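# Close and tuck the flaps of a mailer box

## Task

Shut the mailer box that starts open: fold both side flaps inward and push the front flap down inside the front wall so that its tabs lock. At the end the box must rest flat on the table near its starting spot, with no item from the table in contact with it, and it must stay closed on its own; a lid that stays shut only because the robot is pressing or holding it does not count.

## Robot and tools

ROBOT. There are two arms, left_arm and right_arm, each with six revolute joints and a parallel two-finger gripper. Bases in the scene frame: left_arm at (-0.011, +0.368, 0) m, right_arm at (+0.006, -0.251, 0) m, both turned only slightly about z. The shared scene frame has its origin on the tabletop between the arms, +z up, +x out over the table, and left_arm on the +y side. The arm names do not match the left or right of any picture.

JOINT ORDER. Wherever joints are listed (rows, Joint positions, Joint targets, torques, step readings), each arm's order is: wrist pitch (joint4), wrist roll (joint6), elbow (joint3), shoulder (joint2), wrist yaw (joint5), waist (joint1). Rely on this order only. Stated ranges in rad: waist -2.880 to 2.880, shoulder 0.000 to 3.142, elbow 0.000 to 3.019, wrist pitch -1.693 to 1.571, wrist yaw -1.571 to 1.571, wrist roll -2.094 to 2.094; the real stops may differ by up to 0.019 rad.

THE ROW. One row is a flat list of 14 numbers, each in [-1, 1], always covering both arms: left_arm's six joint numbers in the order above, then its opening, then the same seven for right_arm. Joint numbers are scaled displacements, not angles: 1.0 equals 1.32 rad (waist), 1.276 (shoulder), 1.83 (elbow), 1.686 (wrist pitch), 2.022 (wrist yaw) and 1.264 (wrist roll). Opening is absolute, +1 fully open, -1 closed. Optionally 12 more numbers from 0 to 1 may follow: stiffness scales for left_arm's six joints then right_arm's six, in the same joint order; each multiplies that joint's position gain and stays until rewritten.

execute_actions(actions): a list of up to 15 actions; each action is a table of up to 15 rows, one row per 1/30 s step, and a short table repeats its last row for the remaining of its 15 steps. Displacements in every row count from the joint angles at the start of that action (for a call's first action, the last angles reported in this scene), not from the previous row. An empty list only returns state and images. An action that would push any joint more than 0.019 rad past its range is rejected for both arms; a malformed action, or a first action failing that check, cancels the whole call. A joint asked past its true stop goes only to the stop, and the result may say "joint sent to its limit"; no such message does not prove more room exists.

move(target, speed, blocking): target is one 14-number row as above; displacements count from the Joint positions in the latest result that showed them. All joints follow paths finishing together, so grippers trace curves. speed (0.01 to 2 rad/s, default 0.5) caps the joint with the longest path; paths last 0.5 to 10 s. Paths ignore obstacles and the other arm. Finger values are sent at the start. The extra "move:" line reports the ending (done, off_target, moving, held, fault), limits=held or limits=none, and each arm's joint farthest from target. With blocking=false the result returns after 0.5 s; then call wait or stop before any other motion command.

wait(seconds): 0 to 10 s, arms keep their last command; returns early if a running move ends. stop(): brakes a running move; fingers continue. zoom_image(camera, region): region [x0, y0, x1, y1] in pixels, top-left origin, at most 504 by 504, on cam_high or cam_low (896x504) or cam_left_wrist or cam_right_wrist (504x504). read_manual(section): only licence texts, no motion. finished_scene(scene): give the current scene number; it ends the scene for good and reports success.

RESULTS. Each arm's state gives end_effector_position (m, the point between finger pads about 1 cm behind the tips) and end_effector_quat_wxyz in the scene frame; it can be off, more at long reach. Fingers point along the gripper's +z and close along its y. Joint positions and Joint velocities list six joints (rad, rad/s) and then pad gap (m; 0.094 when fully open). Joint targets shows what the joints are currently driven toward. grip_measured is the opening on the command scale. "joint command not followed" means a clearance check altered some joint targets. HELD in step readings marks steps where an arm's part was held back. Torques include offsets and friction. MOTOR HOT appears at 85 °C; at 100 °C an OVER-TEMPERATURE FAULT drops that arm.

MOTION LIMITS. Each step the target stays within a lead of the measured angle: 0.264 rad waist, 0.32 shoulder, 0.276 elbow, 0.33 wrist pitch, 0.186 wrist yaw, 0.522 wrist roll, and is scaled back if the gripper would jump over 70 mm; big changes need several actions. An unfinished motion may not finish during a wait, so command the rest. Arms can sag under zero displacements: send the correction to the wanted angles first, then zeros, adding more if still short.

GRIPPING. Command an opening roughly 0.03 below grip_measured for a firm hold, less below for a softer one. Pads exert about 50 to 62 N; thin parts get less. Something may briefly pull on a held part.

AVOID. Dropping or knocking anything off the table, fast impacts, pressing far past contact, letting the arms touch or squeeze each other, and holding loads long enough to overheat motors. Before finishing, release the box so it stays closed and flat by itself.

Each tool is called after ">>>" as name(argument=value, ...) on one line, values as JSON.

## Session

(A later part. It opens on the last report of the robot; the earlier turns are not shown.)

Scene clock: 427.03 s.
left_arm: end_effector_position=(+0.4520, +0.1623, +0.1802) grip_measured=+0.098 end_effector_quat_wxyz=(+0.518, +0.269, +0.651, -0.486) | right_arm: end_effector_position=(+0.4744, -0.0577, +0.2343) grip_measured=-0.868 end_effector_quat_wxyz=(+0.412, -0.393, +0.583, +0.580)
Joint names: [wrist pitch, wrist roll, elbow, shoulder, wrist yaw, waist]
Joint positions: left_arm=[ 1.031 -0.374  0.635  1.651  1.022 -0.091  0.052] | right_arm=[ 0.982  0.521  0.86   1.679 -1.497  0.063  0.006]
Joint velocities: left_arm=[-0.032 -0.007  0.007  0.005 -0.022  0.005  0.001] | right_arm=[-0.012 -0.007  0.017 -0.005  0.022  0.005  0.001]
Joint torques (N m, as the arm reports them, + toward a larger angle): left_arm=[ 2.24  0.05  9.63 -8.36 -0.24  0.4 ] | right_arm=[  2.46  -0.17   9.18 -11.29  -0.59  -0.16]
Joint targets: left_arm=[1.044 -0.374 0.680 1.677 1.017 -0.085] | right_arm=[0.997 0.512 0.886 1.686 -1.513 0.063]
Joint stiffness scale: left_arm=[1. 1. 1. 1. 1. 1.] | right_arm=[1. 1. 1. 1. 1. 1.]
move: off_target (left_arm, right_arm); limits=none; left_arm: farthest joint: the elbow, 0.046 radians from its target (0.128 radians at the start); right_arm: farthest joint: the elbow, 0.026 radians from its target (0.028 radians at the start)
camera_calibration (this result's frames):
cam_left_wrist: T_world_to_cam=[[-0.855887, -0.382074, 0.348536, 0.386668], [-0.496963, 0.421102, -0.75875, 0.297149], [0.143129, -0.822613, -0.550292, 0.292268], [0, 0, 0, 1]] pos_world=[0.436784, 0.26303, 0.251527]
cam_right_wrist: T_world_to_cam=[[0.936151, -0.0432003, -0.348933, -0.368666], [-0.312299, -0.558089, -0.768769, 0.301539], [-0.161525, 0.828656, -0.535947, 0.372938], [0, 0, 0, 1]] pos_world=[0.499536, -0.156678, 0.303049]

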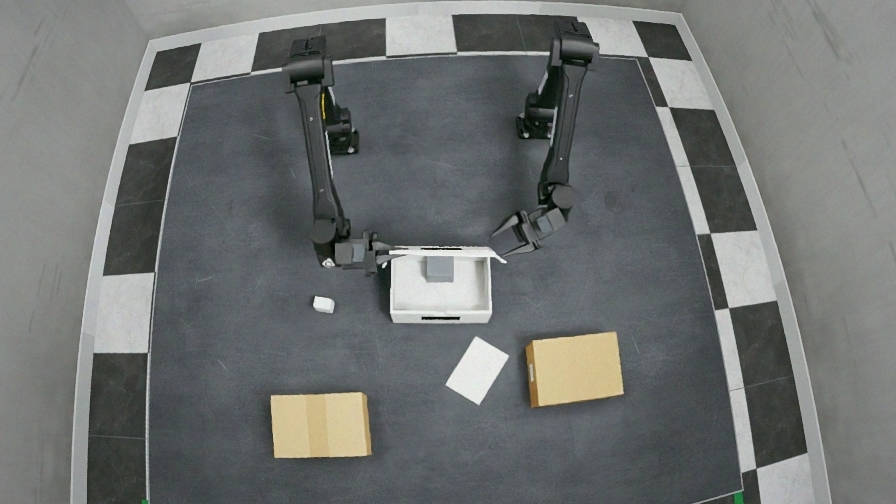

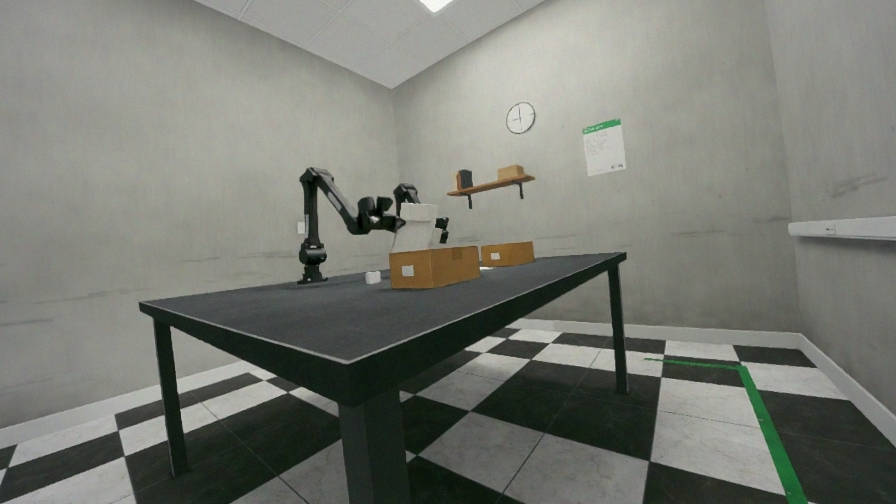

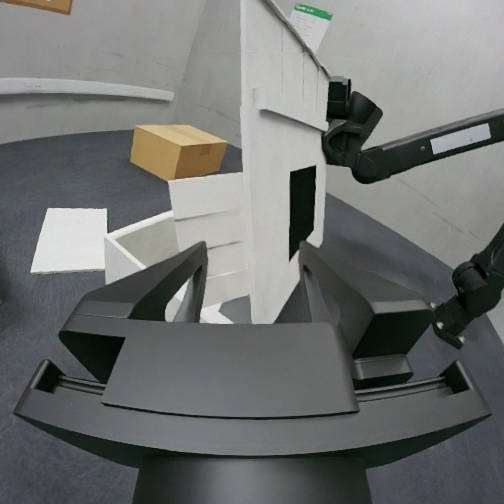

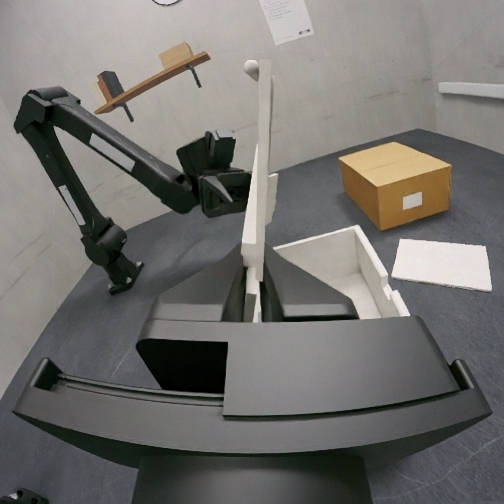

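>>> move(target=[0.007,0,0.058,0.04,-0.055,-0.08,0.1,0.008,0,0.02,0.005,-0.025,0.005,-0.9], speed=0.07)

>>> zoom_image(camera="cam_high", region=[300, 170, 600, 330])

Scene clock: 438.13 s.
left_arm: end_effector_position=(+0.4622, +0.1358, +0.1765) grip_measured=+0.098 end_effector_quat_wxyz=(+0.523, +0.260, +0.655, -0.480) | right_arm: end_effector_position=(+0.4726, -0.0587, +0.2350) grip_measured=-0.870 end_effector_quat_wxyz=(+0.408, -0.399, +0.580, +0.582)
Joint names: [wrist pitch, wrist roll, elbow, shoulder, wrist yaw, waist]
Joint positions: left_arm=[ 1.031 -0.374  0.663  1.681  0.929 -0.159  0.052] | right_arm=[ 0.982  0.523  0.863  1.679 -1.516  0.061  0.006]
Joint velocities: left_arm=[ 0.012 -0.081 -0.012 -0.005 -0.051 -0.034 -0.   ] | right_arm=[-0.012  0.066 -0.012 -0.015  0.007 -0.005  0.001]
Joint torques (N m, as the arm reports them, + toward a larger angle): left_arm=[ 2.29  0.04  9.71 -9.26 -0.04 -2.87] | right_arm=[  2.39  -0.04   8.74 -10.59  -0.93   0.58]
Joint targets: left_arm=[1.044 -0.374 0.709 1.704 0.929 -0.192] | right_arm=[0.997 0.522 0.885 1.686 -1.540 0.070]
Joint stiffness scale: left_arm=[1. 1. 1. 1. 1. 1.] | right_arm=[1. 1. 1. 1. 1. 1.]
move: off_target (left_arm, right_arm); limits=none; left_arm: farthest joint: the elbow, 0.046 radians from its target (0.074 radians at the start); right_arm: farthest joint: the wrist yaw, 0.023 radians from its target (0.042 radians at the start)
camera_calibration (this result's frames):
cam_left_wrist: T_world_to_cam=[[-0.845122, -0.403462, 0.350696, 0.384029], [-0.50913, 0.407503, -0.758108, 0.317922], [0.162958, -0.819244, -0.549804, 0.257313], [0, 0, 0, 1]] pos_world=[0.444484, 0.236189, 0.247814]
cam_right_wrist: T_world_to_cam=[[0.93758, -0.029059, -0.346554, -0.36718], [-0.301354, -0.565261, -0.767897, 0.295139], [-0.173579, 0.8244, -0.538735, 0.379902], [0, 0, 0, 1]] pos_world=[0.499145, -0.157031, 0.304056]

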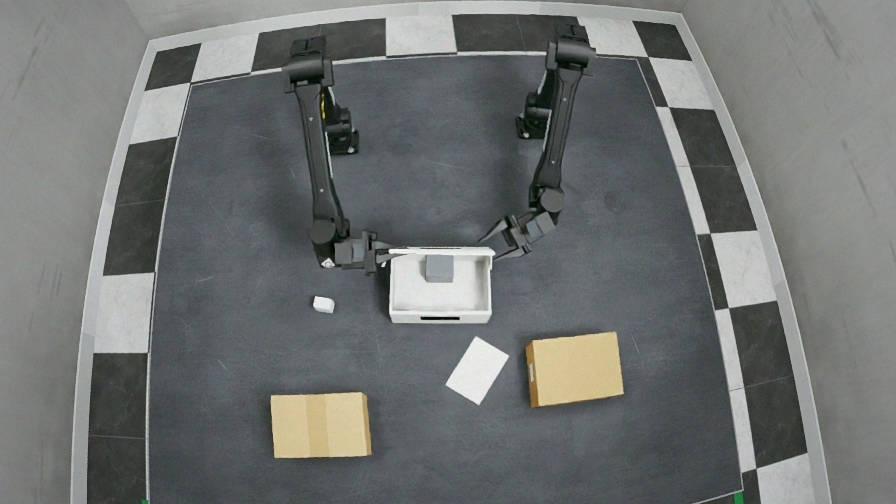

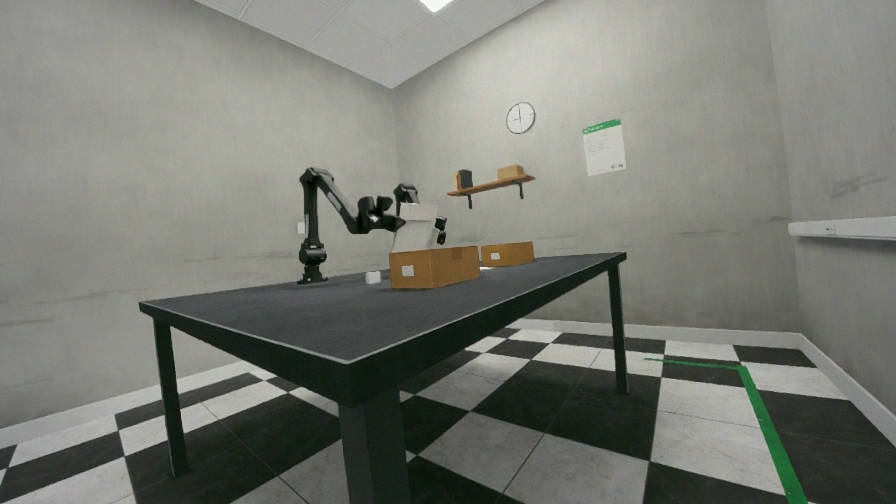

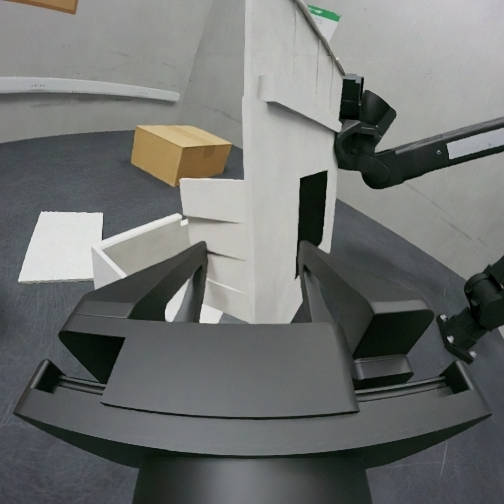

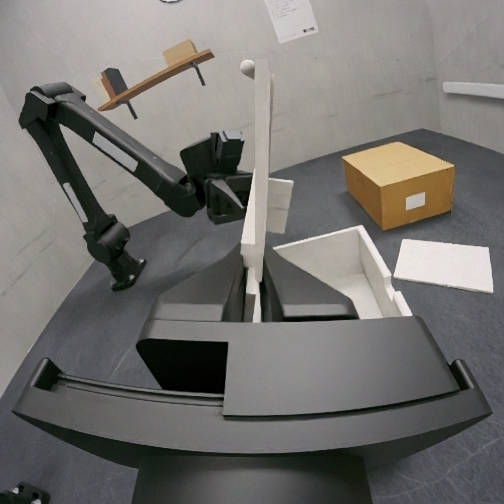

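Region (300, 170, 600, 330) of cam_high's 896x504 image, scaled by 1.680, with more detail than that image has; it fills the top 269 rows of this view, and the rest is white.

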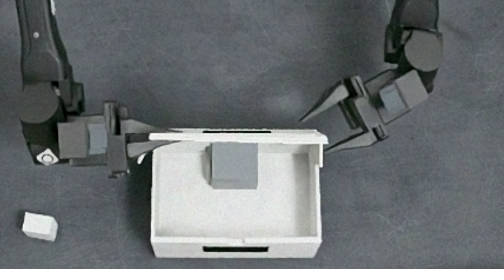

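>>> move(target=[0.007,0,0.055,0.035,-0.047,-0.1,0.1,0.008,0,0.018,0.005,-0.014,0.012,-0.9], speed=0.07)

>>> zoom_image(camera="cam_high", region=[300, 170, 600, 330])

Scene clock: 449.17 s.
left_arm: end_effector_position=(+0.4598, +0.0902, +0.1751) grip_measured=+0.099 end_effector_quat_wxyz=(+0.520, +0.268, +0.650, -0.485) | right_arm: end_effector_position=(+0.4692, -0.0592, +0.2345) grip_measured=-0.872 end_effector_quat_wxyz=(+0.402, -0.406, +0.577, +0.584)
Joint names: [wrist pitch, wrist roll, elbow, shoulder, wrist yaw, waist]
Joint positions: left_arm=[ 1.031 -0.374  0.696  1.709  0.848 -0.262  0.052] | right_arm=[ 0.983  0.522  0.863  1.679 -1.537  0.06   0.006]
Joint velocities: left_arm=[-0.012 -0.007 -0.002  0.005 -0.051 -0.005  0.001] | right_arm=[-0.012 -0.007  0.002 -0.015 -0.022 -0.015 -0.   ]
Joint torques (N m, as the arm reports them, + toward a larger angle): left_arm=[  2.34   0.05   9.13 -10.2    0.03  -1.97] | right_arm=[  2.38   0.     8.98 -11.05  -0.08   0.62]
Joint targets: left_arm=[1.044 -0.374 0.734 1.727 0.850 -0.285] | right_arm=[0.997 0.523 0.886 1.686 -1.539 0.076]
Joint stiffness scale: left_arm=[1. 1. 1. 1. 1. 1.] | right_arm=[1. 1. 1. 1. 1. 1.]
move: off_target (left_arm, right_arm); limits=none; left_arm: farthest joint: the elbow, 0.037 radians from its target (0.070 radians at the start); right_arm: farthest joint: the elbow, 0.023 radians from its target (0.023 radians at the start)
camera_calibration (this result's frames):
cam_left_wrist: T_world_to_cam=[[-0.855156, -0.383877, 0.348348, 0.367463], [-0.497137, 0.416975, -0.760912, 0.328326], [0.146844, -0.823875, -0.547418, 0.226973], [0, 0, 0, 1]] pos_world=[0.444131, 0.191154, 0.246071]
cam_right_wrist: T_world_to_cam=[[0.938562, -0.0119183, -0.344906, -0.364076], [-0.288936, -0.573669, -0.766433, 0.28675], [-0.188727, 0.819, -0.541868, 0.386994], [0, 0, 0, 1]] pos_world=[0.497597, -0.156788, 0.303903]

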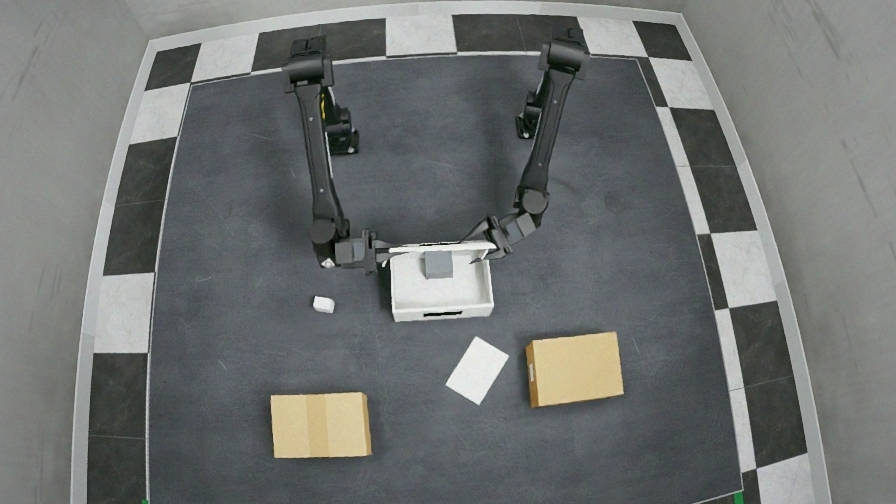

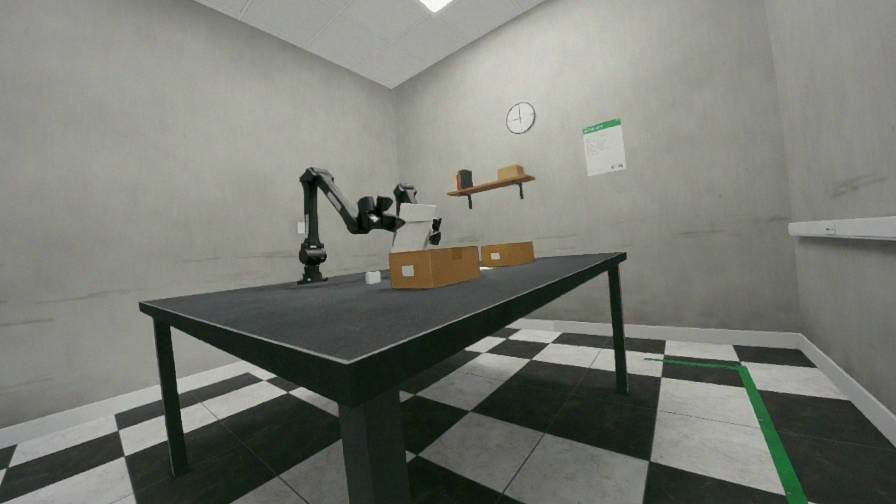

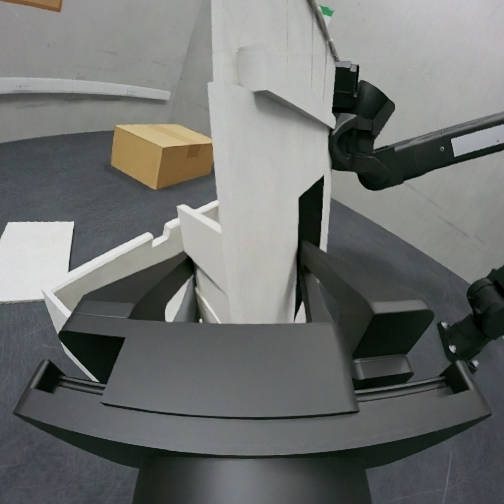

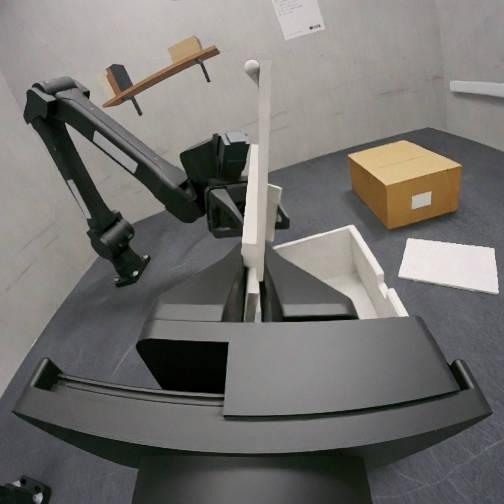

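Region (300, 170, 600, 330) of cam_high's 896x504 image, scaled by 1.680, with more detail than that image has; it fills the top 269 rows of this view, and the rest is white.

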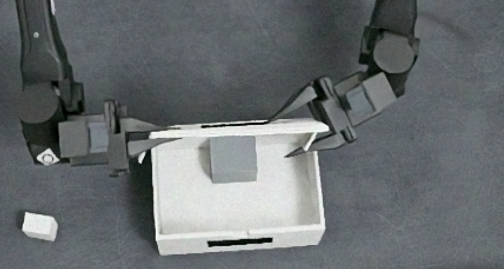

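>>> move(target=[0.007,0,0.029,0.013,0,-0.015,0.03,0.008,0,0.018,0.005,0,0,-0.4])

>>> move(target=[0.007,0,0.029,0.013,0,-0.015,0.03,0.008,0,0.018,0.005,-0.01,-0.185,-0.4], speed=0.3)

>>> move(target=[0.007,0,0.029,0.013,0,-0.015,0.03,0.016,-0.07,-0.168,-0.032,0.072,0,0.1], speed=0.3)

>>> zoom_image(camera="cam_high", region=[300, 170, 600, 330])

Scene clock: 470.43 s.
left_arm: end_effector_position=(+0.4589, +0.0903, +0.1738) grip_measured=+0.033 end_effector_quat_wxyz=(+0.518, +0.267, +0.651, -0.486) | right_arm: end_effector_position=(+0.4693, -0.0592, +0.2352) grip_measured=-0.402 end_effector_quat_wxyz=(+0.403, -0.406, +0.576, +0.584)
Joint names: [wrist pitch, wrist roll, elbow, shoulder, wrist yaw, waist]
Joint positions: left_arm=[ 1.03  -0.374  0.693  1.709  0.848 -0.262  0.049] | right_arm=[ 0.983  0.522  0.863  1.678 -1.536  0.06   0.028]
Joint velocities: left_arm=[-0.002  0.022 -0.007  0.005 -0.022 -0.015  0.   ] | right_arm=[ 0.002 -0.022 -0.022  0.005  0.051 -0.015 -0.002]
Joint torques (N m, as the arm reports them, + toward a larger angle): left_arm=[  2.36   0.05   9.25 -10.17  -0.04  -1.6 ] | right_arm=[  2.59  -0.01   8.93 -10.46  -0.02  -0.25]
Joint targets: left_arm=[1.043 -0.374 0.733 1.726 0.848 -0.281] | right_arm=[0.998 0.522 0.886 1.686 -1.537 0.060]
Joint stiffness scale: left_arm=[1. 1. 1. 1. 1. 1.] | right_arm=[1. 1. 1. 1. 1. 1.]
move: off_target (left_arm, right_arm); limits=none; left_arm: farthest joint: the elbow, 0.040 radians from its target (0.037 radians at the start); right_arm: farthest joint: the elbow, 0.023 radians from its target (0.023 radians at the start)
camera_calibration (this result's frames):
cam_left_wrist: T_world_to_cam=[[-0.854026, -0.383938, 0.351043, 0.366153], [-0.499751, 0.418006, -0.75863, 0.327593], [0.144529, -0.823324, -0.548861, 0.227743], [0, 0, 0, 1]] pos_world=[0.443504, 0.19115, 0.244986]
cam_right_wrist: T_world_to_cam=[[0.939069, -0.0128886, -0.343486, -0.364491], [-0.288421, -0.573145, -0.767019, 0.287235], [-0.186981, 0.819352, -0.541941, 0.386613], [0, 0, 0, 1]] pos_world=[0.497416, -0.156843, 0.304638]

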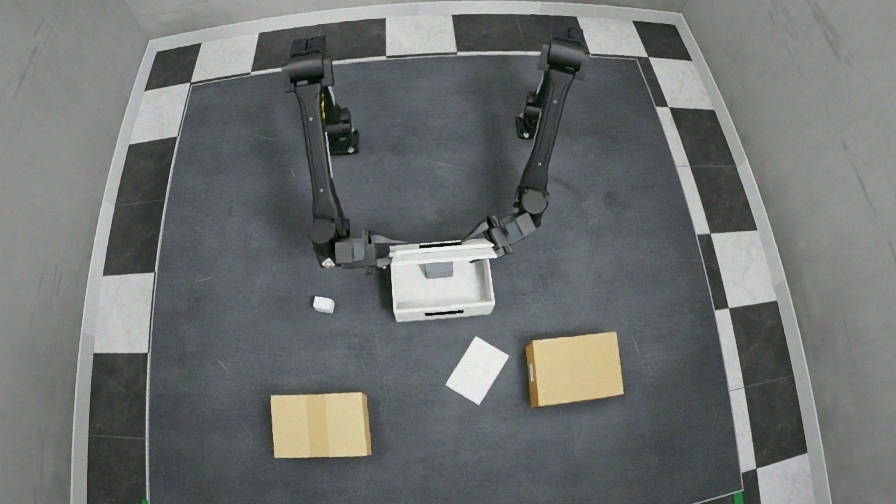

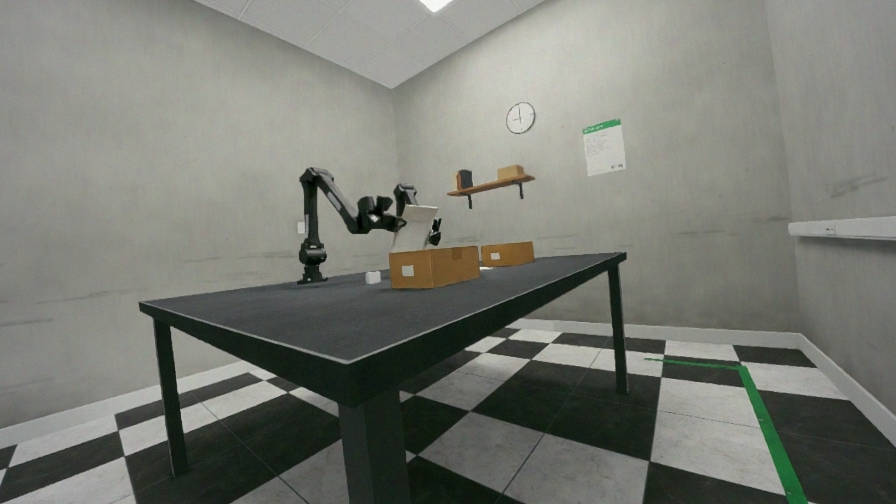

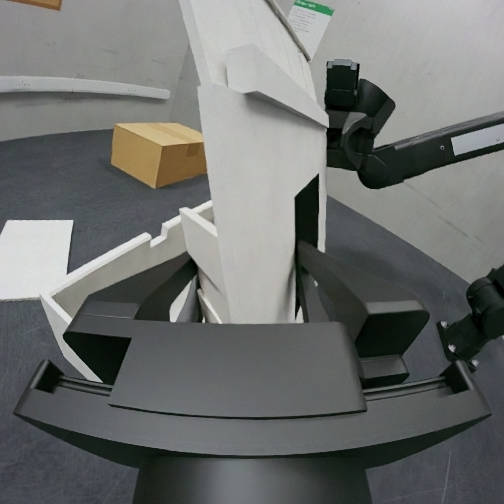

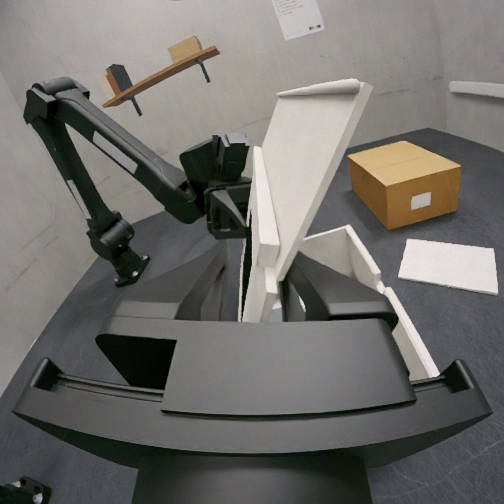

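Scene clock: 471.63 s.
left_arm: end_effector_position=(+0.4587, +0.0904, +0.1735) grip_measured=+0.033 end_effector_quat_wxyz=(+0.518, +0.267, +0.651, -0.486) | right_arm: end_effector_position=(+0.4985, -0.1686, +0.2348) grip_measured=-0.402 end_effector_quat_wxyz=(+0.463, -0.342, +0.617, +0.537)
Joint names: [wrist pitch, wrist roll, elbow, shoulder, wrist yaw, waist]
Joint positions: left_arm=[ 1.03  -0.374  0.692  1.709  0.848 -0.262  0.049] | right_arm=[ 0.983  0.522  0.863  1.678 -1.549 -0.169  0.028]
Joint velocities: left_arm=[ 0.002  0.007 -0.017 -0.015  0.007 -0.024  0.   ] | right_arm=[ 0.007  0.081  0.017 -0.005 -0.007 -0.005 -0.   ]
Joint torques (N m, as the arm reports them, + toward a larger angle): left_arm=[  2.34   0.05   9.06 -10.14  -0.04  -1.61] | right_arm=[  2.49  -0.04   8.8  -10.97  -0.13  -0.56]
Joint targets: left_arm=[1.042 -0.374 0.730 1.726 0.848 -0.281] | right_arm=[0.998 0.522 0.886 1.685 -1.553 -0.174]
Joint stiffness scale: left_arm=[1. 1. 1. 1. 1. 1.] | right_arm=[1. 1. 1. 1. 1. 1.]
move: off_target (left_arm, right_arm); limits=none; left_arm: farthest joint: the elbow, 0.038 radians from its target (0.037 radians at the start); right_arm: farthest joint: the elbow, 0.023 radians from its target (0.023 radians at the start)
camera_calibration (this result's frames):
cam_left_wrist: T_world_to_cam=[[-0.853769, -0.384016, 0.351581, 0.36588], [-0.500305, 0.418174, -0.758173, 0.32738], [0.144128, -0.823203, -0.549149, 0.227896], [0, 0, 0, 1]] pos_world=[0.44332, 0.191206, 0.244723]
cam_right_wrist: T_world_to_cam=[[0.91449, -0.21401, -0.343376, -0.415201], [-0.404532, -0.499968, -0.765758, 0.302616], [-0.00779734, 0.839185, -0.543789, 0.395951], [0, 0, 0, 1]] pos_world=[0.505202, -0.269835, 0.304474]

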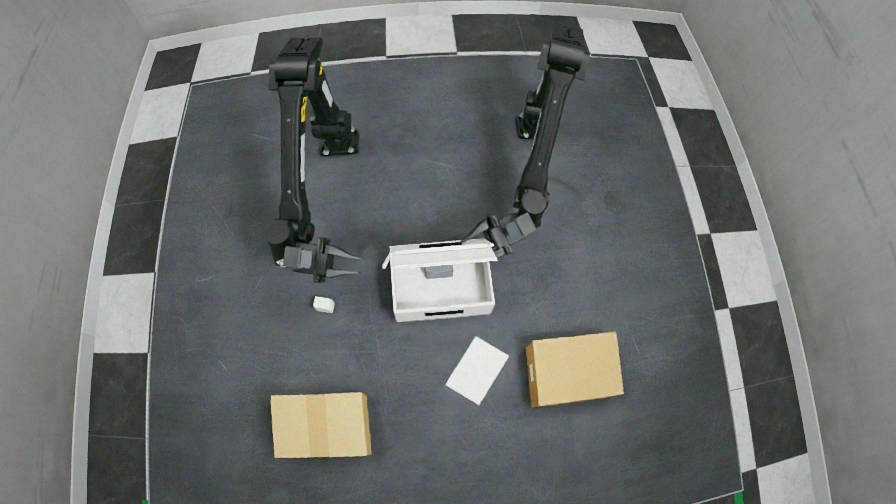

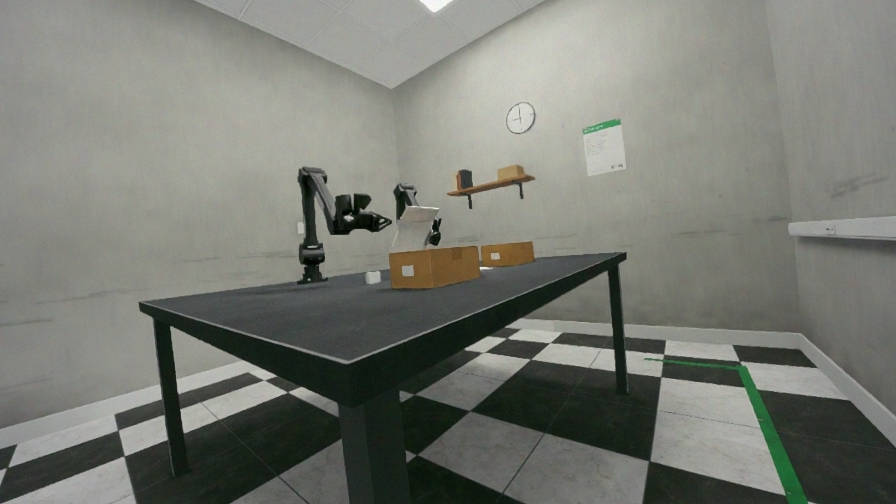

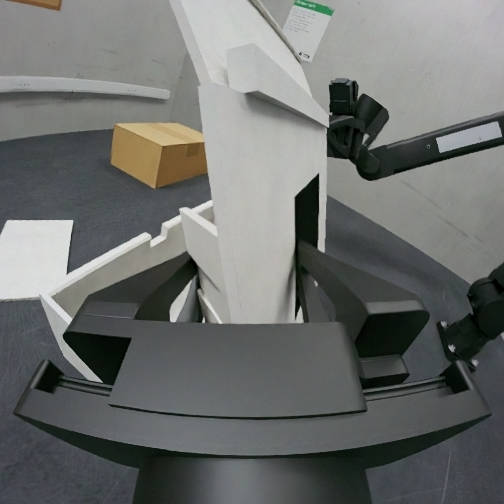

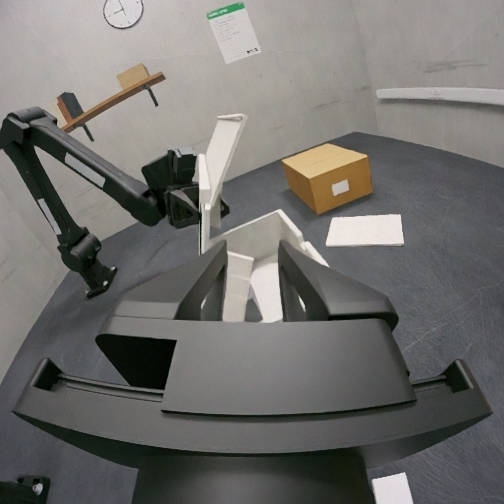

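Scene clock: 472.97 s.
left_arm: end_effector_position=(+0.4586, +0.0902, +0.1735) grip_measured=+0.033 end_effector_quat_wxyz=(+0.518, +0.267, +0.651, -0.486) | right_arm: end_effector_position=(+0.4525, -0.1617, +0.1800) grip_measured=+0.098 end_effector_quat_wxyz=(+0.480, -0.290, +0.645, +0.519)
Joint names: [wrist pitch, wrist roll, elbow, shoulder, wrist yaw, waist]
Joint positions: left_arm=[ 1.03  -0.374  0.692  1.709  0.848 -0.263  0.049] | right_arm=[ 0.992  0.392  0.645  1.647 -1.431 -0.169  0.052]
Joint velocities: left_arm=[-0.002 -0.037  0.007 -0.005 -0.037 -0.005  0.   ] | right_arm=[-0.007 -0.081 -0.012 -0.015 -0.066 -0.005 -0.001]
Joint torques (N m, as the arm reports them, + toward a larger angle): left_arm=[  2.31   0.05   9.02 -10.15  -0.04  -1.57] | right_arm=[  2.98  -0.17   6.22 -10.71   0.02  -0.46]
Joint targets: left_arm=[1.042 -0.374 0.729 1.726 0.848 -0.282] | right_arm=[1.012 0.380 0.649 1.636 -1.428 -0.169]
Joint stiffness scale: left_arm=[1. 1. 1. 1. 1. 1.] | right_arm=[1. 1. 1. 1. 1. 1.]
move: off_target (left_arm); limits=none; left_arm: farthest joint: the elbow, 0.037 radians from its target (0.037 radians at the start); right_arm: farthest joint: the wrist pitch, 0.020 radians from its target (0.029 radians at the start)
camera_calibration (this result's frames):
cam_left_wrist: T_world_to_cam=[[-0.853916, -0.38369, 0.351581, 0.365758], [-0.500145, 0.418365, -0.758173, 0.327311], [0.143814, -0.823257, -0.549149, 0.227912], [0, 0, 0, 1]] pos_world=[0.443253, 0.191033, 0.244723]
cam_right_wrist: T_world_to_cam=[[0.86556, -0.316393, -0.388204, -0.376757], [-0.496504, -0.440751, -0.747812, 0.293464], [0.0655011, 0.840021, -0.538586, 0.326041], [0, 0, 0, 1]] pos_world=[0.450456, -0.26374, 0.248799]

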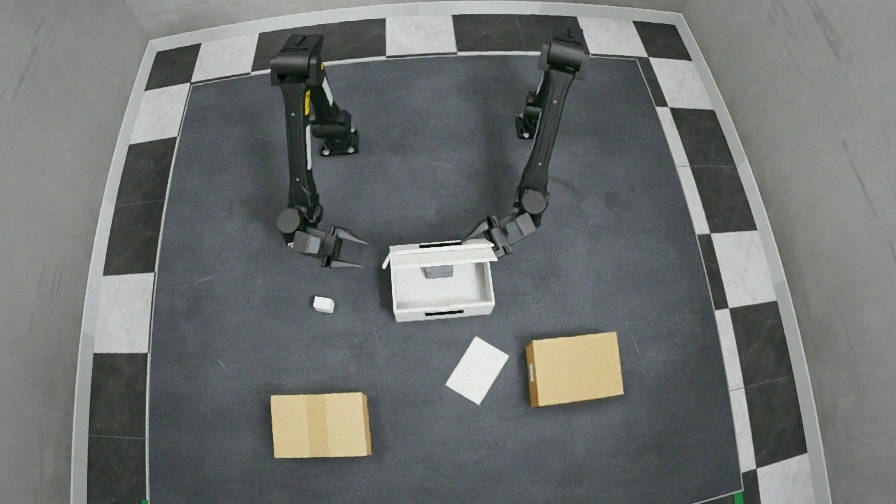

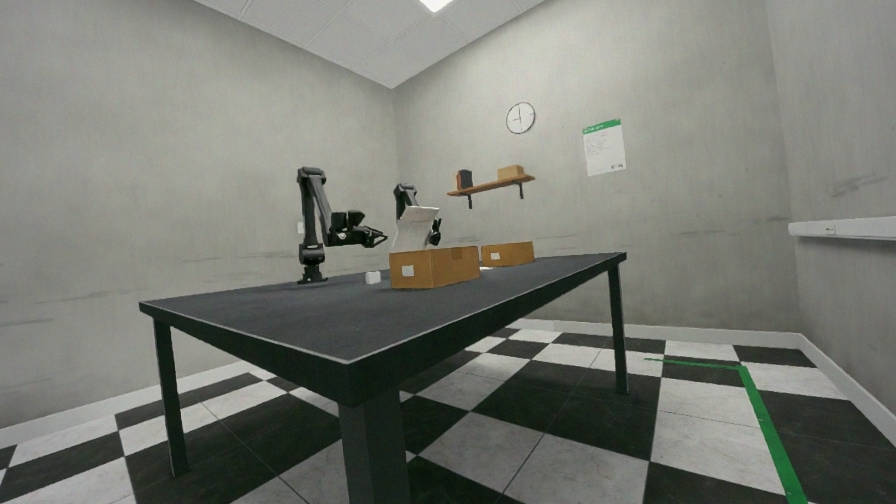

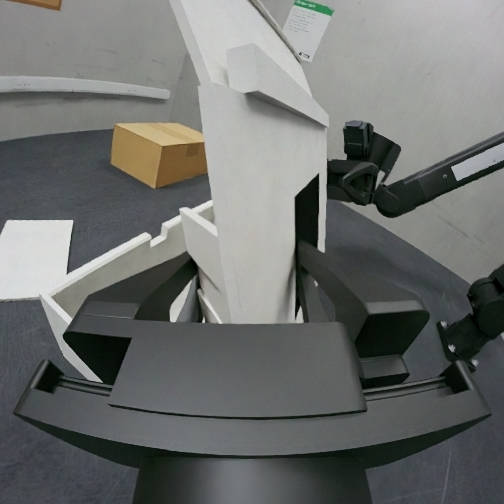

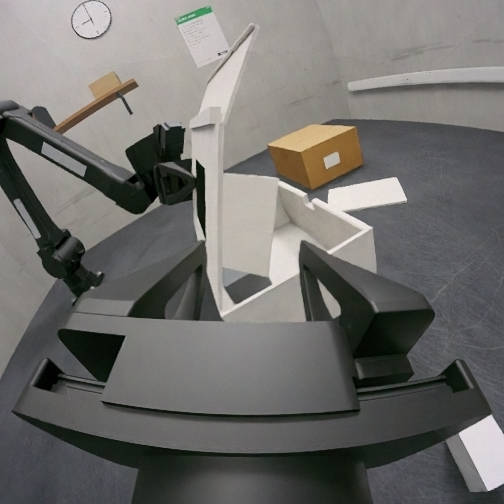

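Region (300, 170, 600, 330) of cam_high's 896x504 image, scaled by 1.680, with more detail than that image has; it fills the top 269 rows of this view, and the rest is white.

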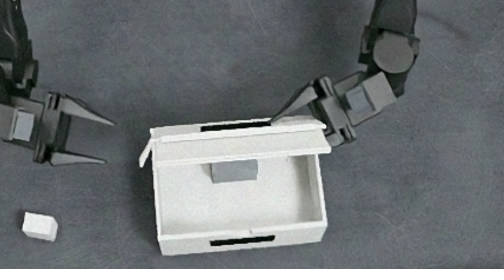

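>>> move(target=[0.007,0,0.029,0.013,0,-0.015,0.03,0.01,0,-0.024,-0.03,0.092,0.135,0.1], speed=0.12)

>>> zoom_image(camera="cam_high", region=[300, 170, 600, 330])

Scene clock: 485.90 s.
left_arm: end_effector_position=(+0.4587, +0.0904, +0.1735) grip_measured=+0.033 end_effector_quat_wxyz=(+0.518, +0.267, +0.651, -0.486) | right_arm: end_effector_position=(+0.4503, -0.1073, +0.1815) grip_measured=+0.098 end_effector_quat_wxyz=(+0.483, -0.284, +0.649, +0.514)
Joint names: [wrist pitch, wrist roll, elbow, shoulder, wrist yaw, waist]
Joint positions: left_arm=[ 1.03  -0.374  0.692  1.709  0.848 -0.262  0.049] | right_arm=[ 0.992  0.392  0.614  1.619 -1.275 -0.03   0.052]
Joint velocities: left_arm=[-0.012 -0.037 -0.012 -0.015 -0.066 -0.015 -0.   ] | right_arm=[-0.012  0.051  0.012 -0.005  0.022 -0.005 -0.001]
Joint torques (N m, as the arm reports them, + toward a larger angle): left_arm=[  2.32   0.05   9.   -10.11  -0.05  -1.72] | right_arm=[  2.98  -0.02   6.24 -10.02  -0.15   1.12]
Joint targets: left_arm=[1.042 -0.374 0.729 1.726 0.848 -0.281] | right_arm=[1.011 0.392 0.615 1.607 -1.276 0.002]
Joint stiffness scale: left_arm=[1. 1. 1. 1. 1. 1.] | right_arm=[1. 1. 1. 1. 1. 1.]
move: off_target (left_arm, right_arm); limits=none; left_arm: farthest joint: the elbow, 0.037 radians from its target (0.037 radians at the start); right_arm: farthest joint: the waist, 0.031 radians from its target (0.170 radians at the start)
camera_calibration (this result's frames):
cam_left_wrist: T_world_to_cam=[[-0.853769, -0.384016, 0.351581, 0.36588], [-0.500305, 0.418174, -0.758173, 0.32738], [0.144128, -0.823203, -0.549149, 0.227896], [0, 0, 0, 1]] pos_world=[0.44332, 0.191206, 0.244723]
cam_right_wrist: T_world_to_cam=[[0.858909, -0.332102, -0.389851, -0.355485], [-0.506018, -0.433087, -0.74591, 0.32222], [0.0788786, 0.83794, -0.540032, 0.275258], [0, 0, 0, 1]] pos_world=[0.446667, -0.209158, 0.250409]

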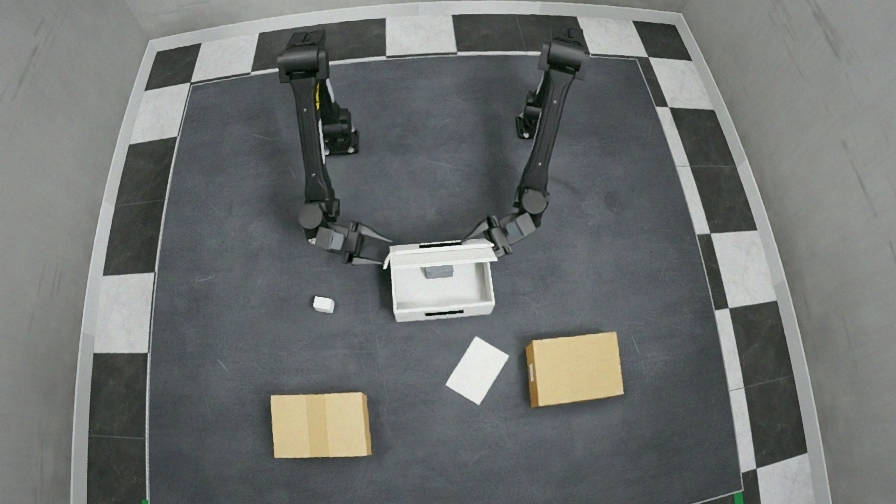

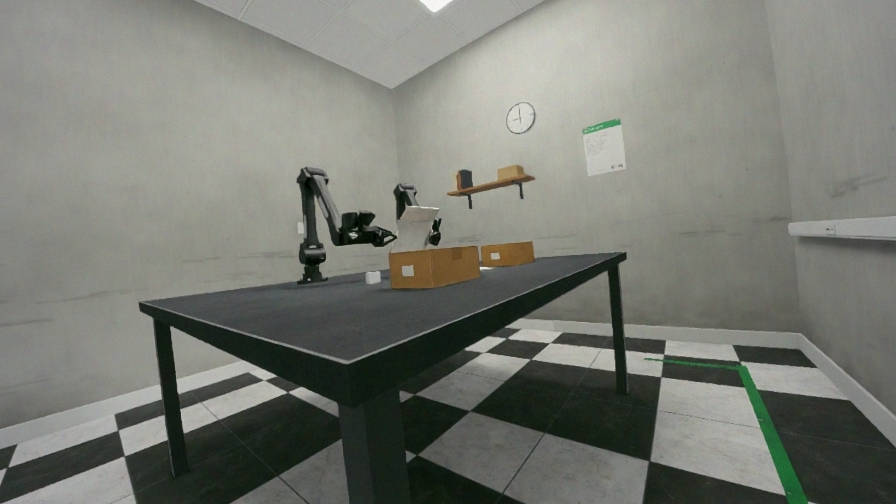

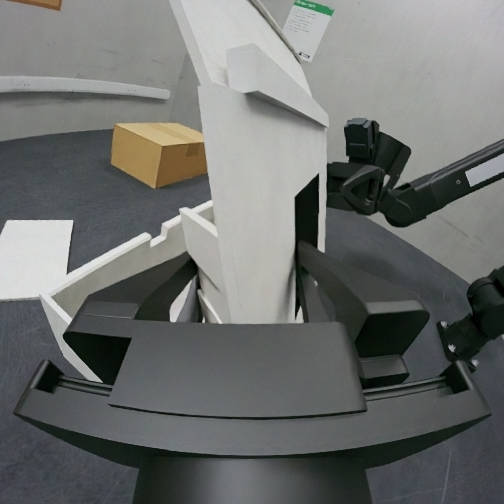

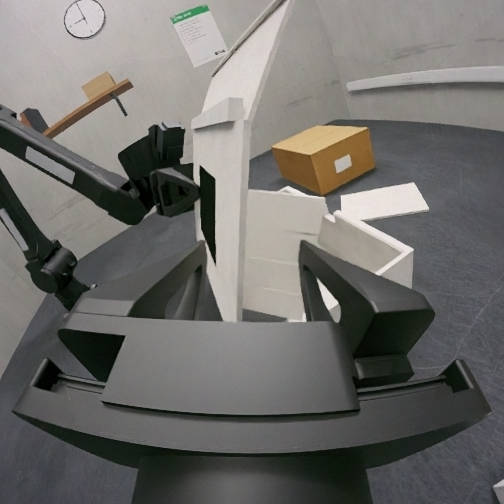

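Region (300, 170, 600, 330) of cam_high's 896x504 image, scaled by 1.680, with more detail than that image has; it fills the top 269 rows of this view, and the rest is white.

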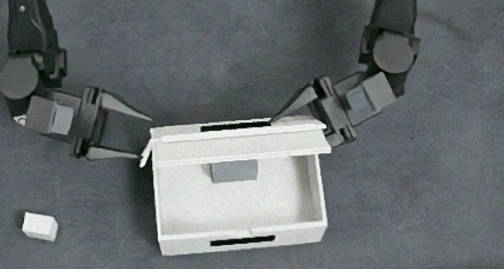

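Good contact. Continue 5 cm in.

>>> move(target=[0.007,0,0.029,0.013,0,-0.022,0.03,0.01,0,0,-0.008,0.08,0.135,0.1], speed=0.08)

>>> zoom_image(camera="cam_high", region=[300, 170, 600, 330])

Scene clock: 494.93 s.
left_arm: end_effector_position=(+0.4586, +0.0902, +0.1735) grip_measured=+0.032 end_effector_quat_wxyz=(+0.518, +0.267, +0.651, -0.486) | right_arm: end_effector_position=(+0.4517, -0.0578, +0.1815) grip_measured=+0.099 end_effector_quat_wxyz=(+0.487, -0.280, +0.651, +0.510)
Joint names: [wrist pitch, wrist roll, elbow, shoulder, wrist yaw, waist]
Joint positions: left_arm=[ 1.03  -0.374  0.692  1.709  0.848 -0.263  0.048] | right_arm=[ 0.992  0.392  0.614  1.618 -1.13   0.1    0.052]
Joint velocities: left_arm=[-0.012 -0.007 -0.007 -0.005 -0.037 -0.005 -0.   ] | right_arm=[-0.002 -0.066 -0.007 -0.005 -0.066  0.005  0.   ]
Joint torques (N m, as the arm reports them, + toward a larger angle): left_arm=[  2.35   0.05   9.01 -10.15  -0.05  -2.31] | right_arm=[ 2.82 -0.02  6.11 -9.93 -0.51  3.24]
Joint targets: left_arm=[1.042 -0.374 0.729 1.726 0.848 -0.290] | right_arm=[1.011 0.392 0.614 1.608 -1.140 0.141]
Joint stiffness scale: left_arm=[1. 1. 1. 1. 1. 1.] | right_arm=[1. 1. 1. 1. 1. 1.]
move: off_target (left_arm, right_arm); limits=none; left_arm: farthest joint: the elbow, 0.037 radians from its target (0.037 radians at the start); right_arm: farthest joint: the waist, 0.040 radians from its target (0.170 radians at the start)
camera_calibration (this result's frames):
cam_left_wrist: T_world_to_cam=[[-0.853916, -0.38369, 0.351581, 0.365758], [-0.500145, 0.418365, -0.758173, 0.327311], [0.143814, -0.823257, -0.549149, 0.227912], [0, 0, 0, 1]] pos_world=[0.443253, 0.191033, 0.244723]
cam_right_wrist: T_world_to_cam=[[0.854181, -0.345498, -0.388595, -0.339145], [-0.511817, -0.426788, -0.745584, 0.347302], [0.0917504, 0.835753, -0.541386, 0.228075], [0, 0, 0, 1]] pos_world=[0.44652, -0.159564, 0.250629]

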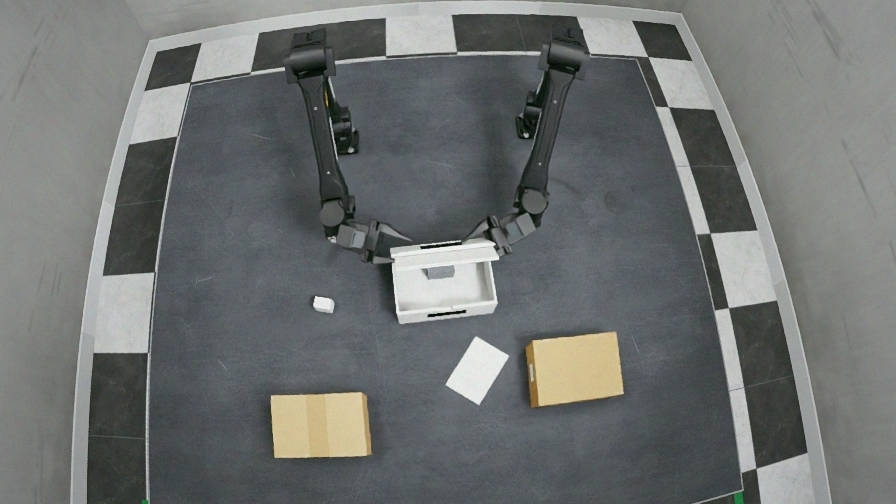

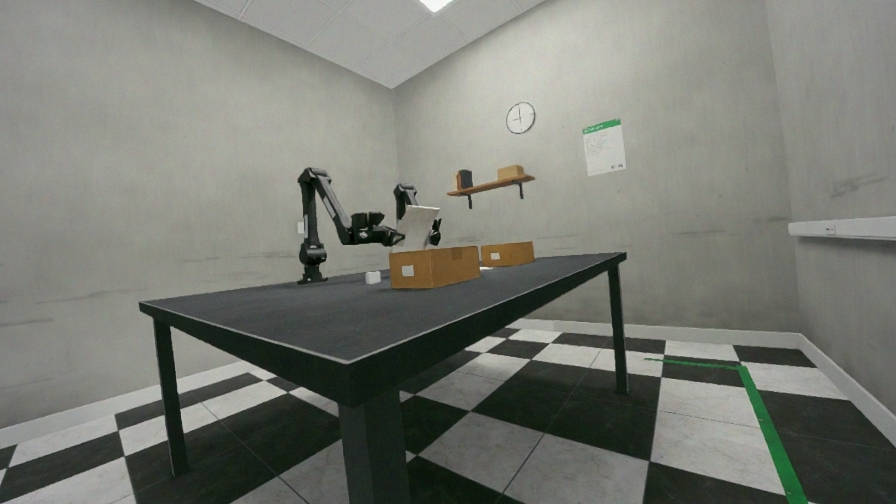

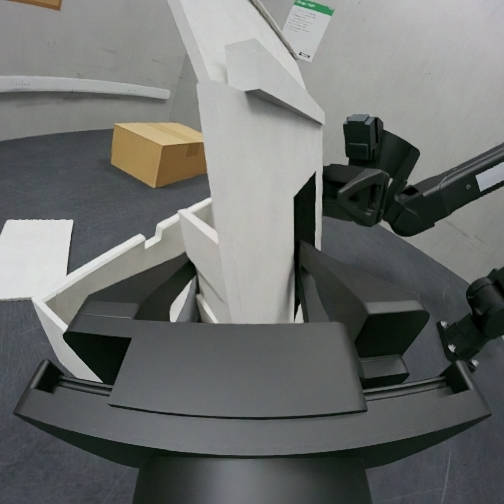

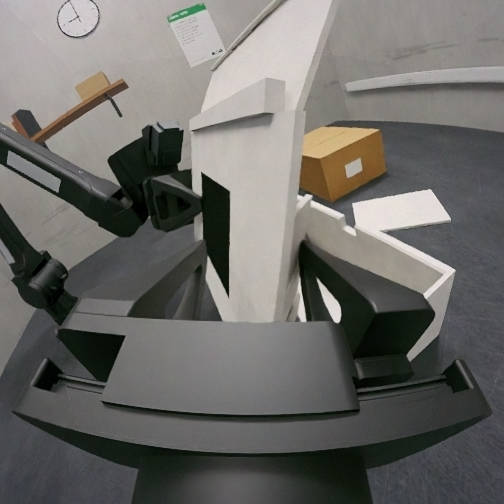

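Region (300, 170, 600, 330) of cam_high's 896x504 image, scaled by 1.680, with more detail than that image has; it fills the top 269 rows of this view, and the rest is white.

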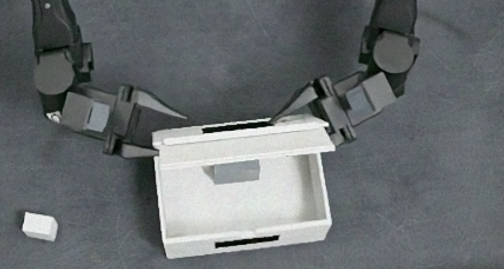

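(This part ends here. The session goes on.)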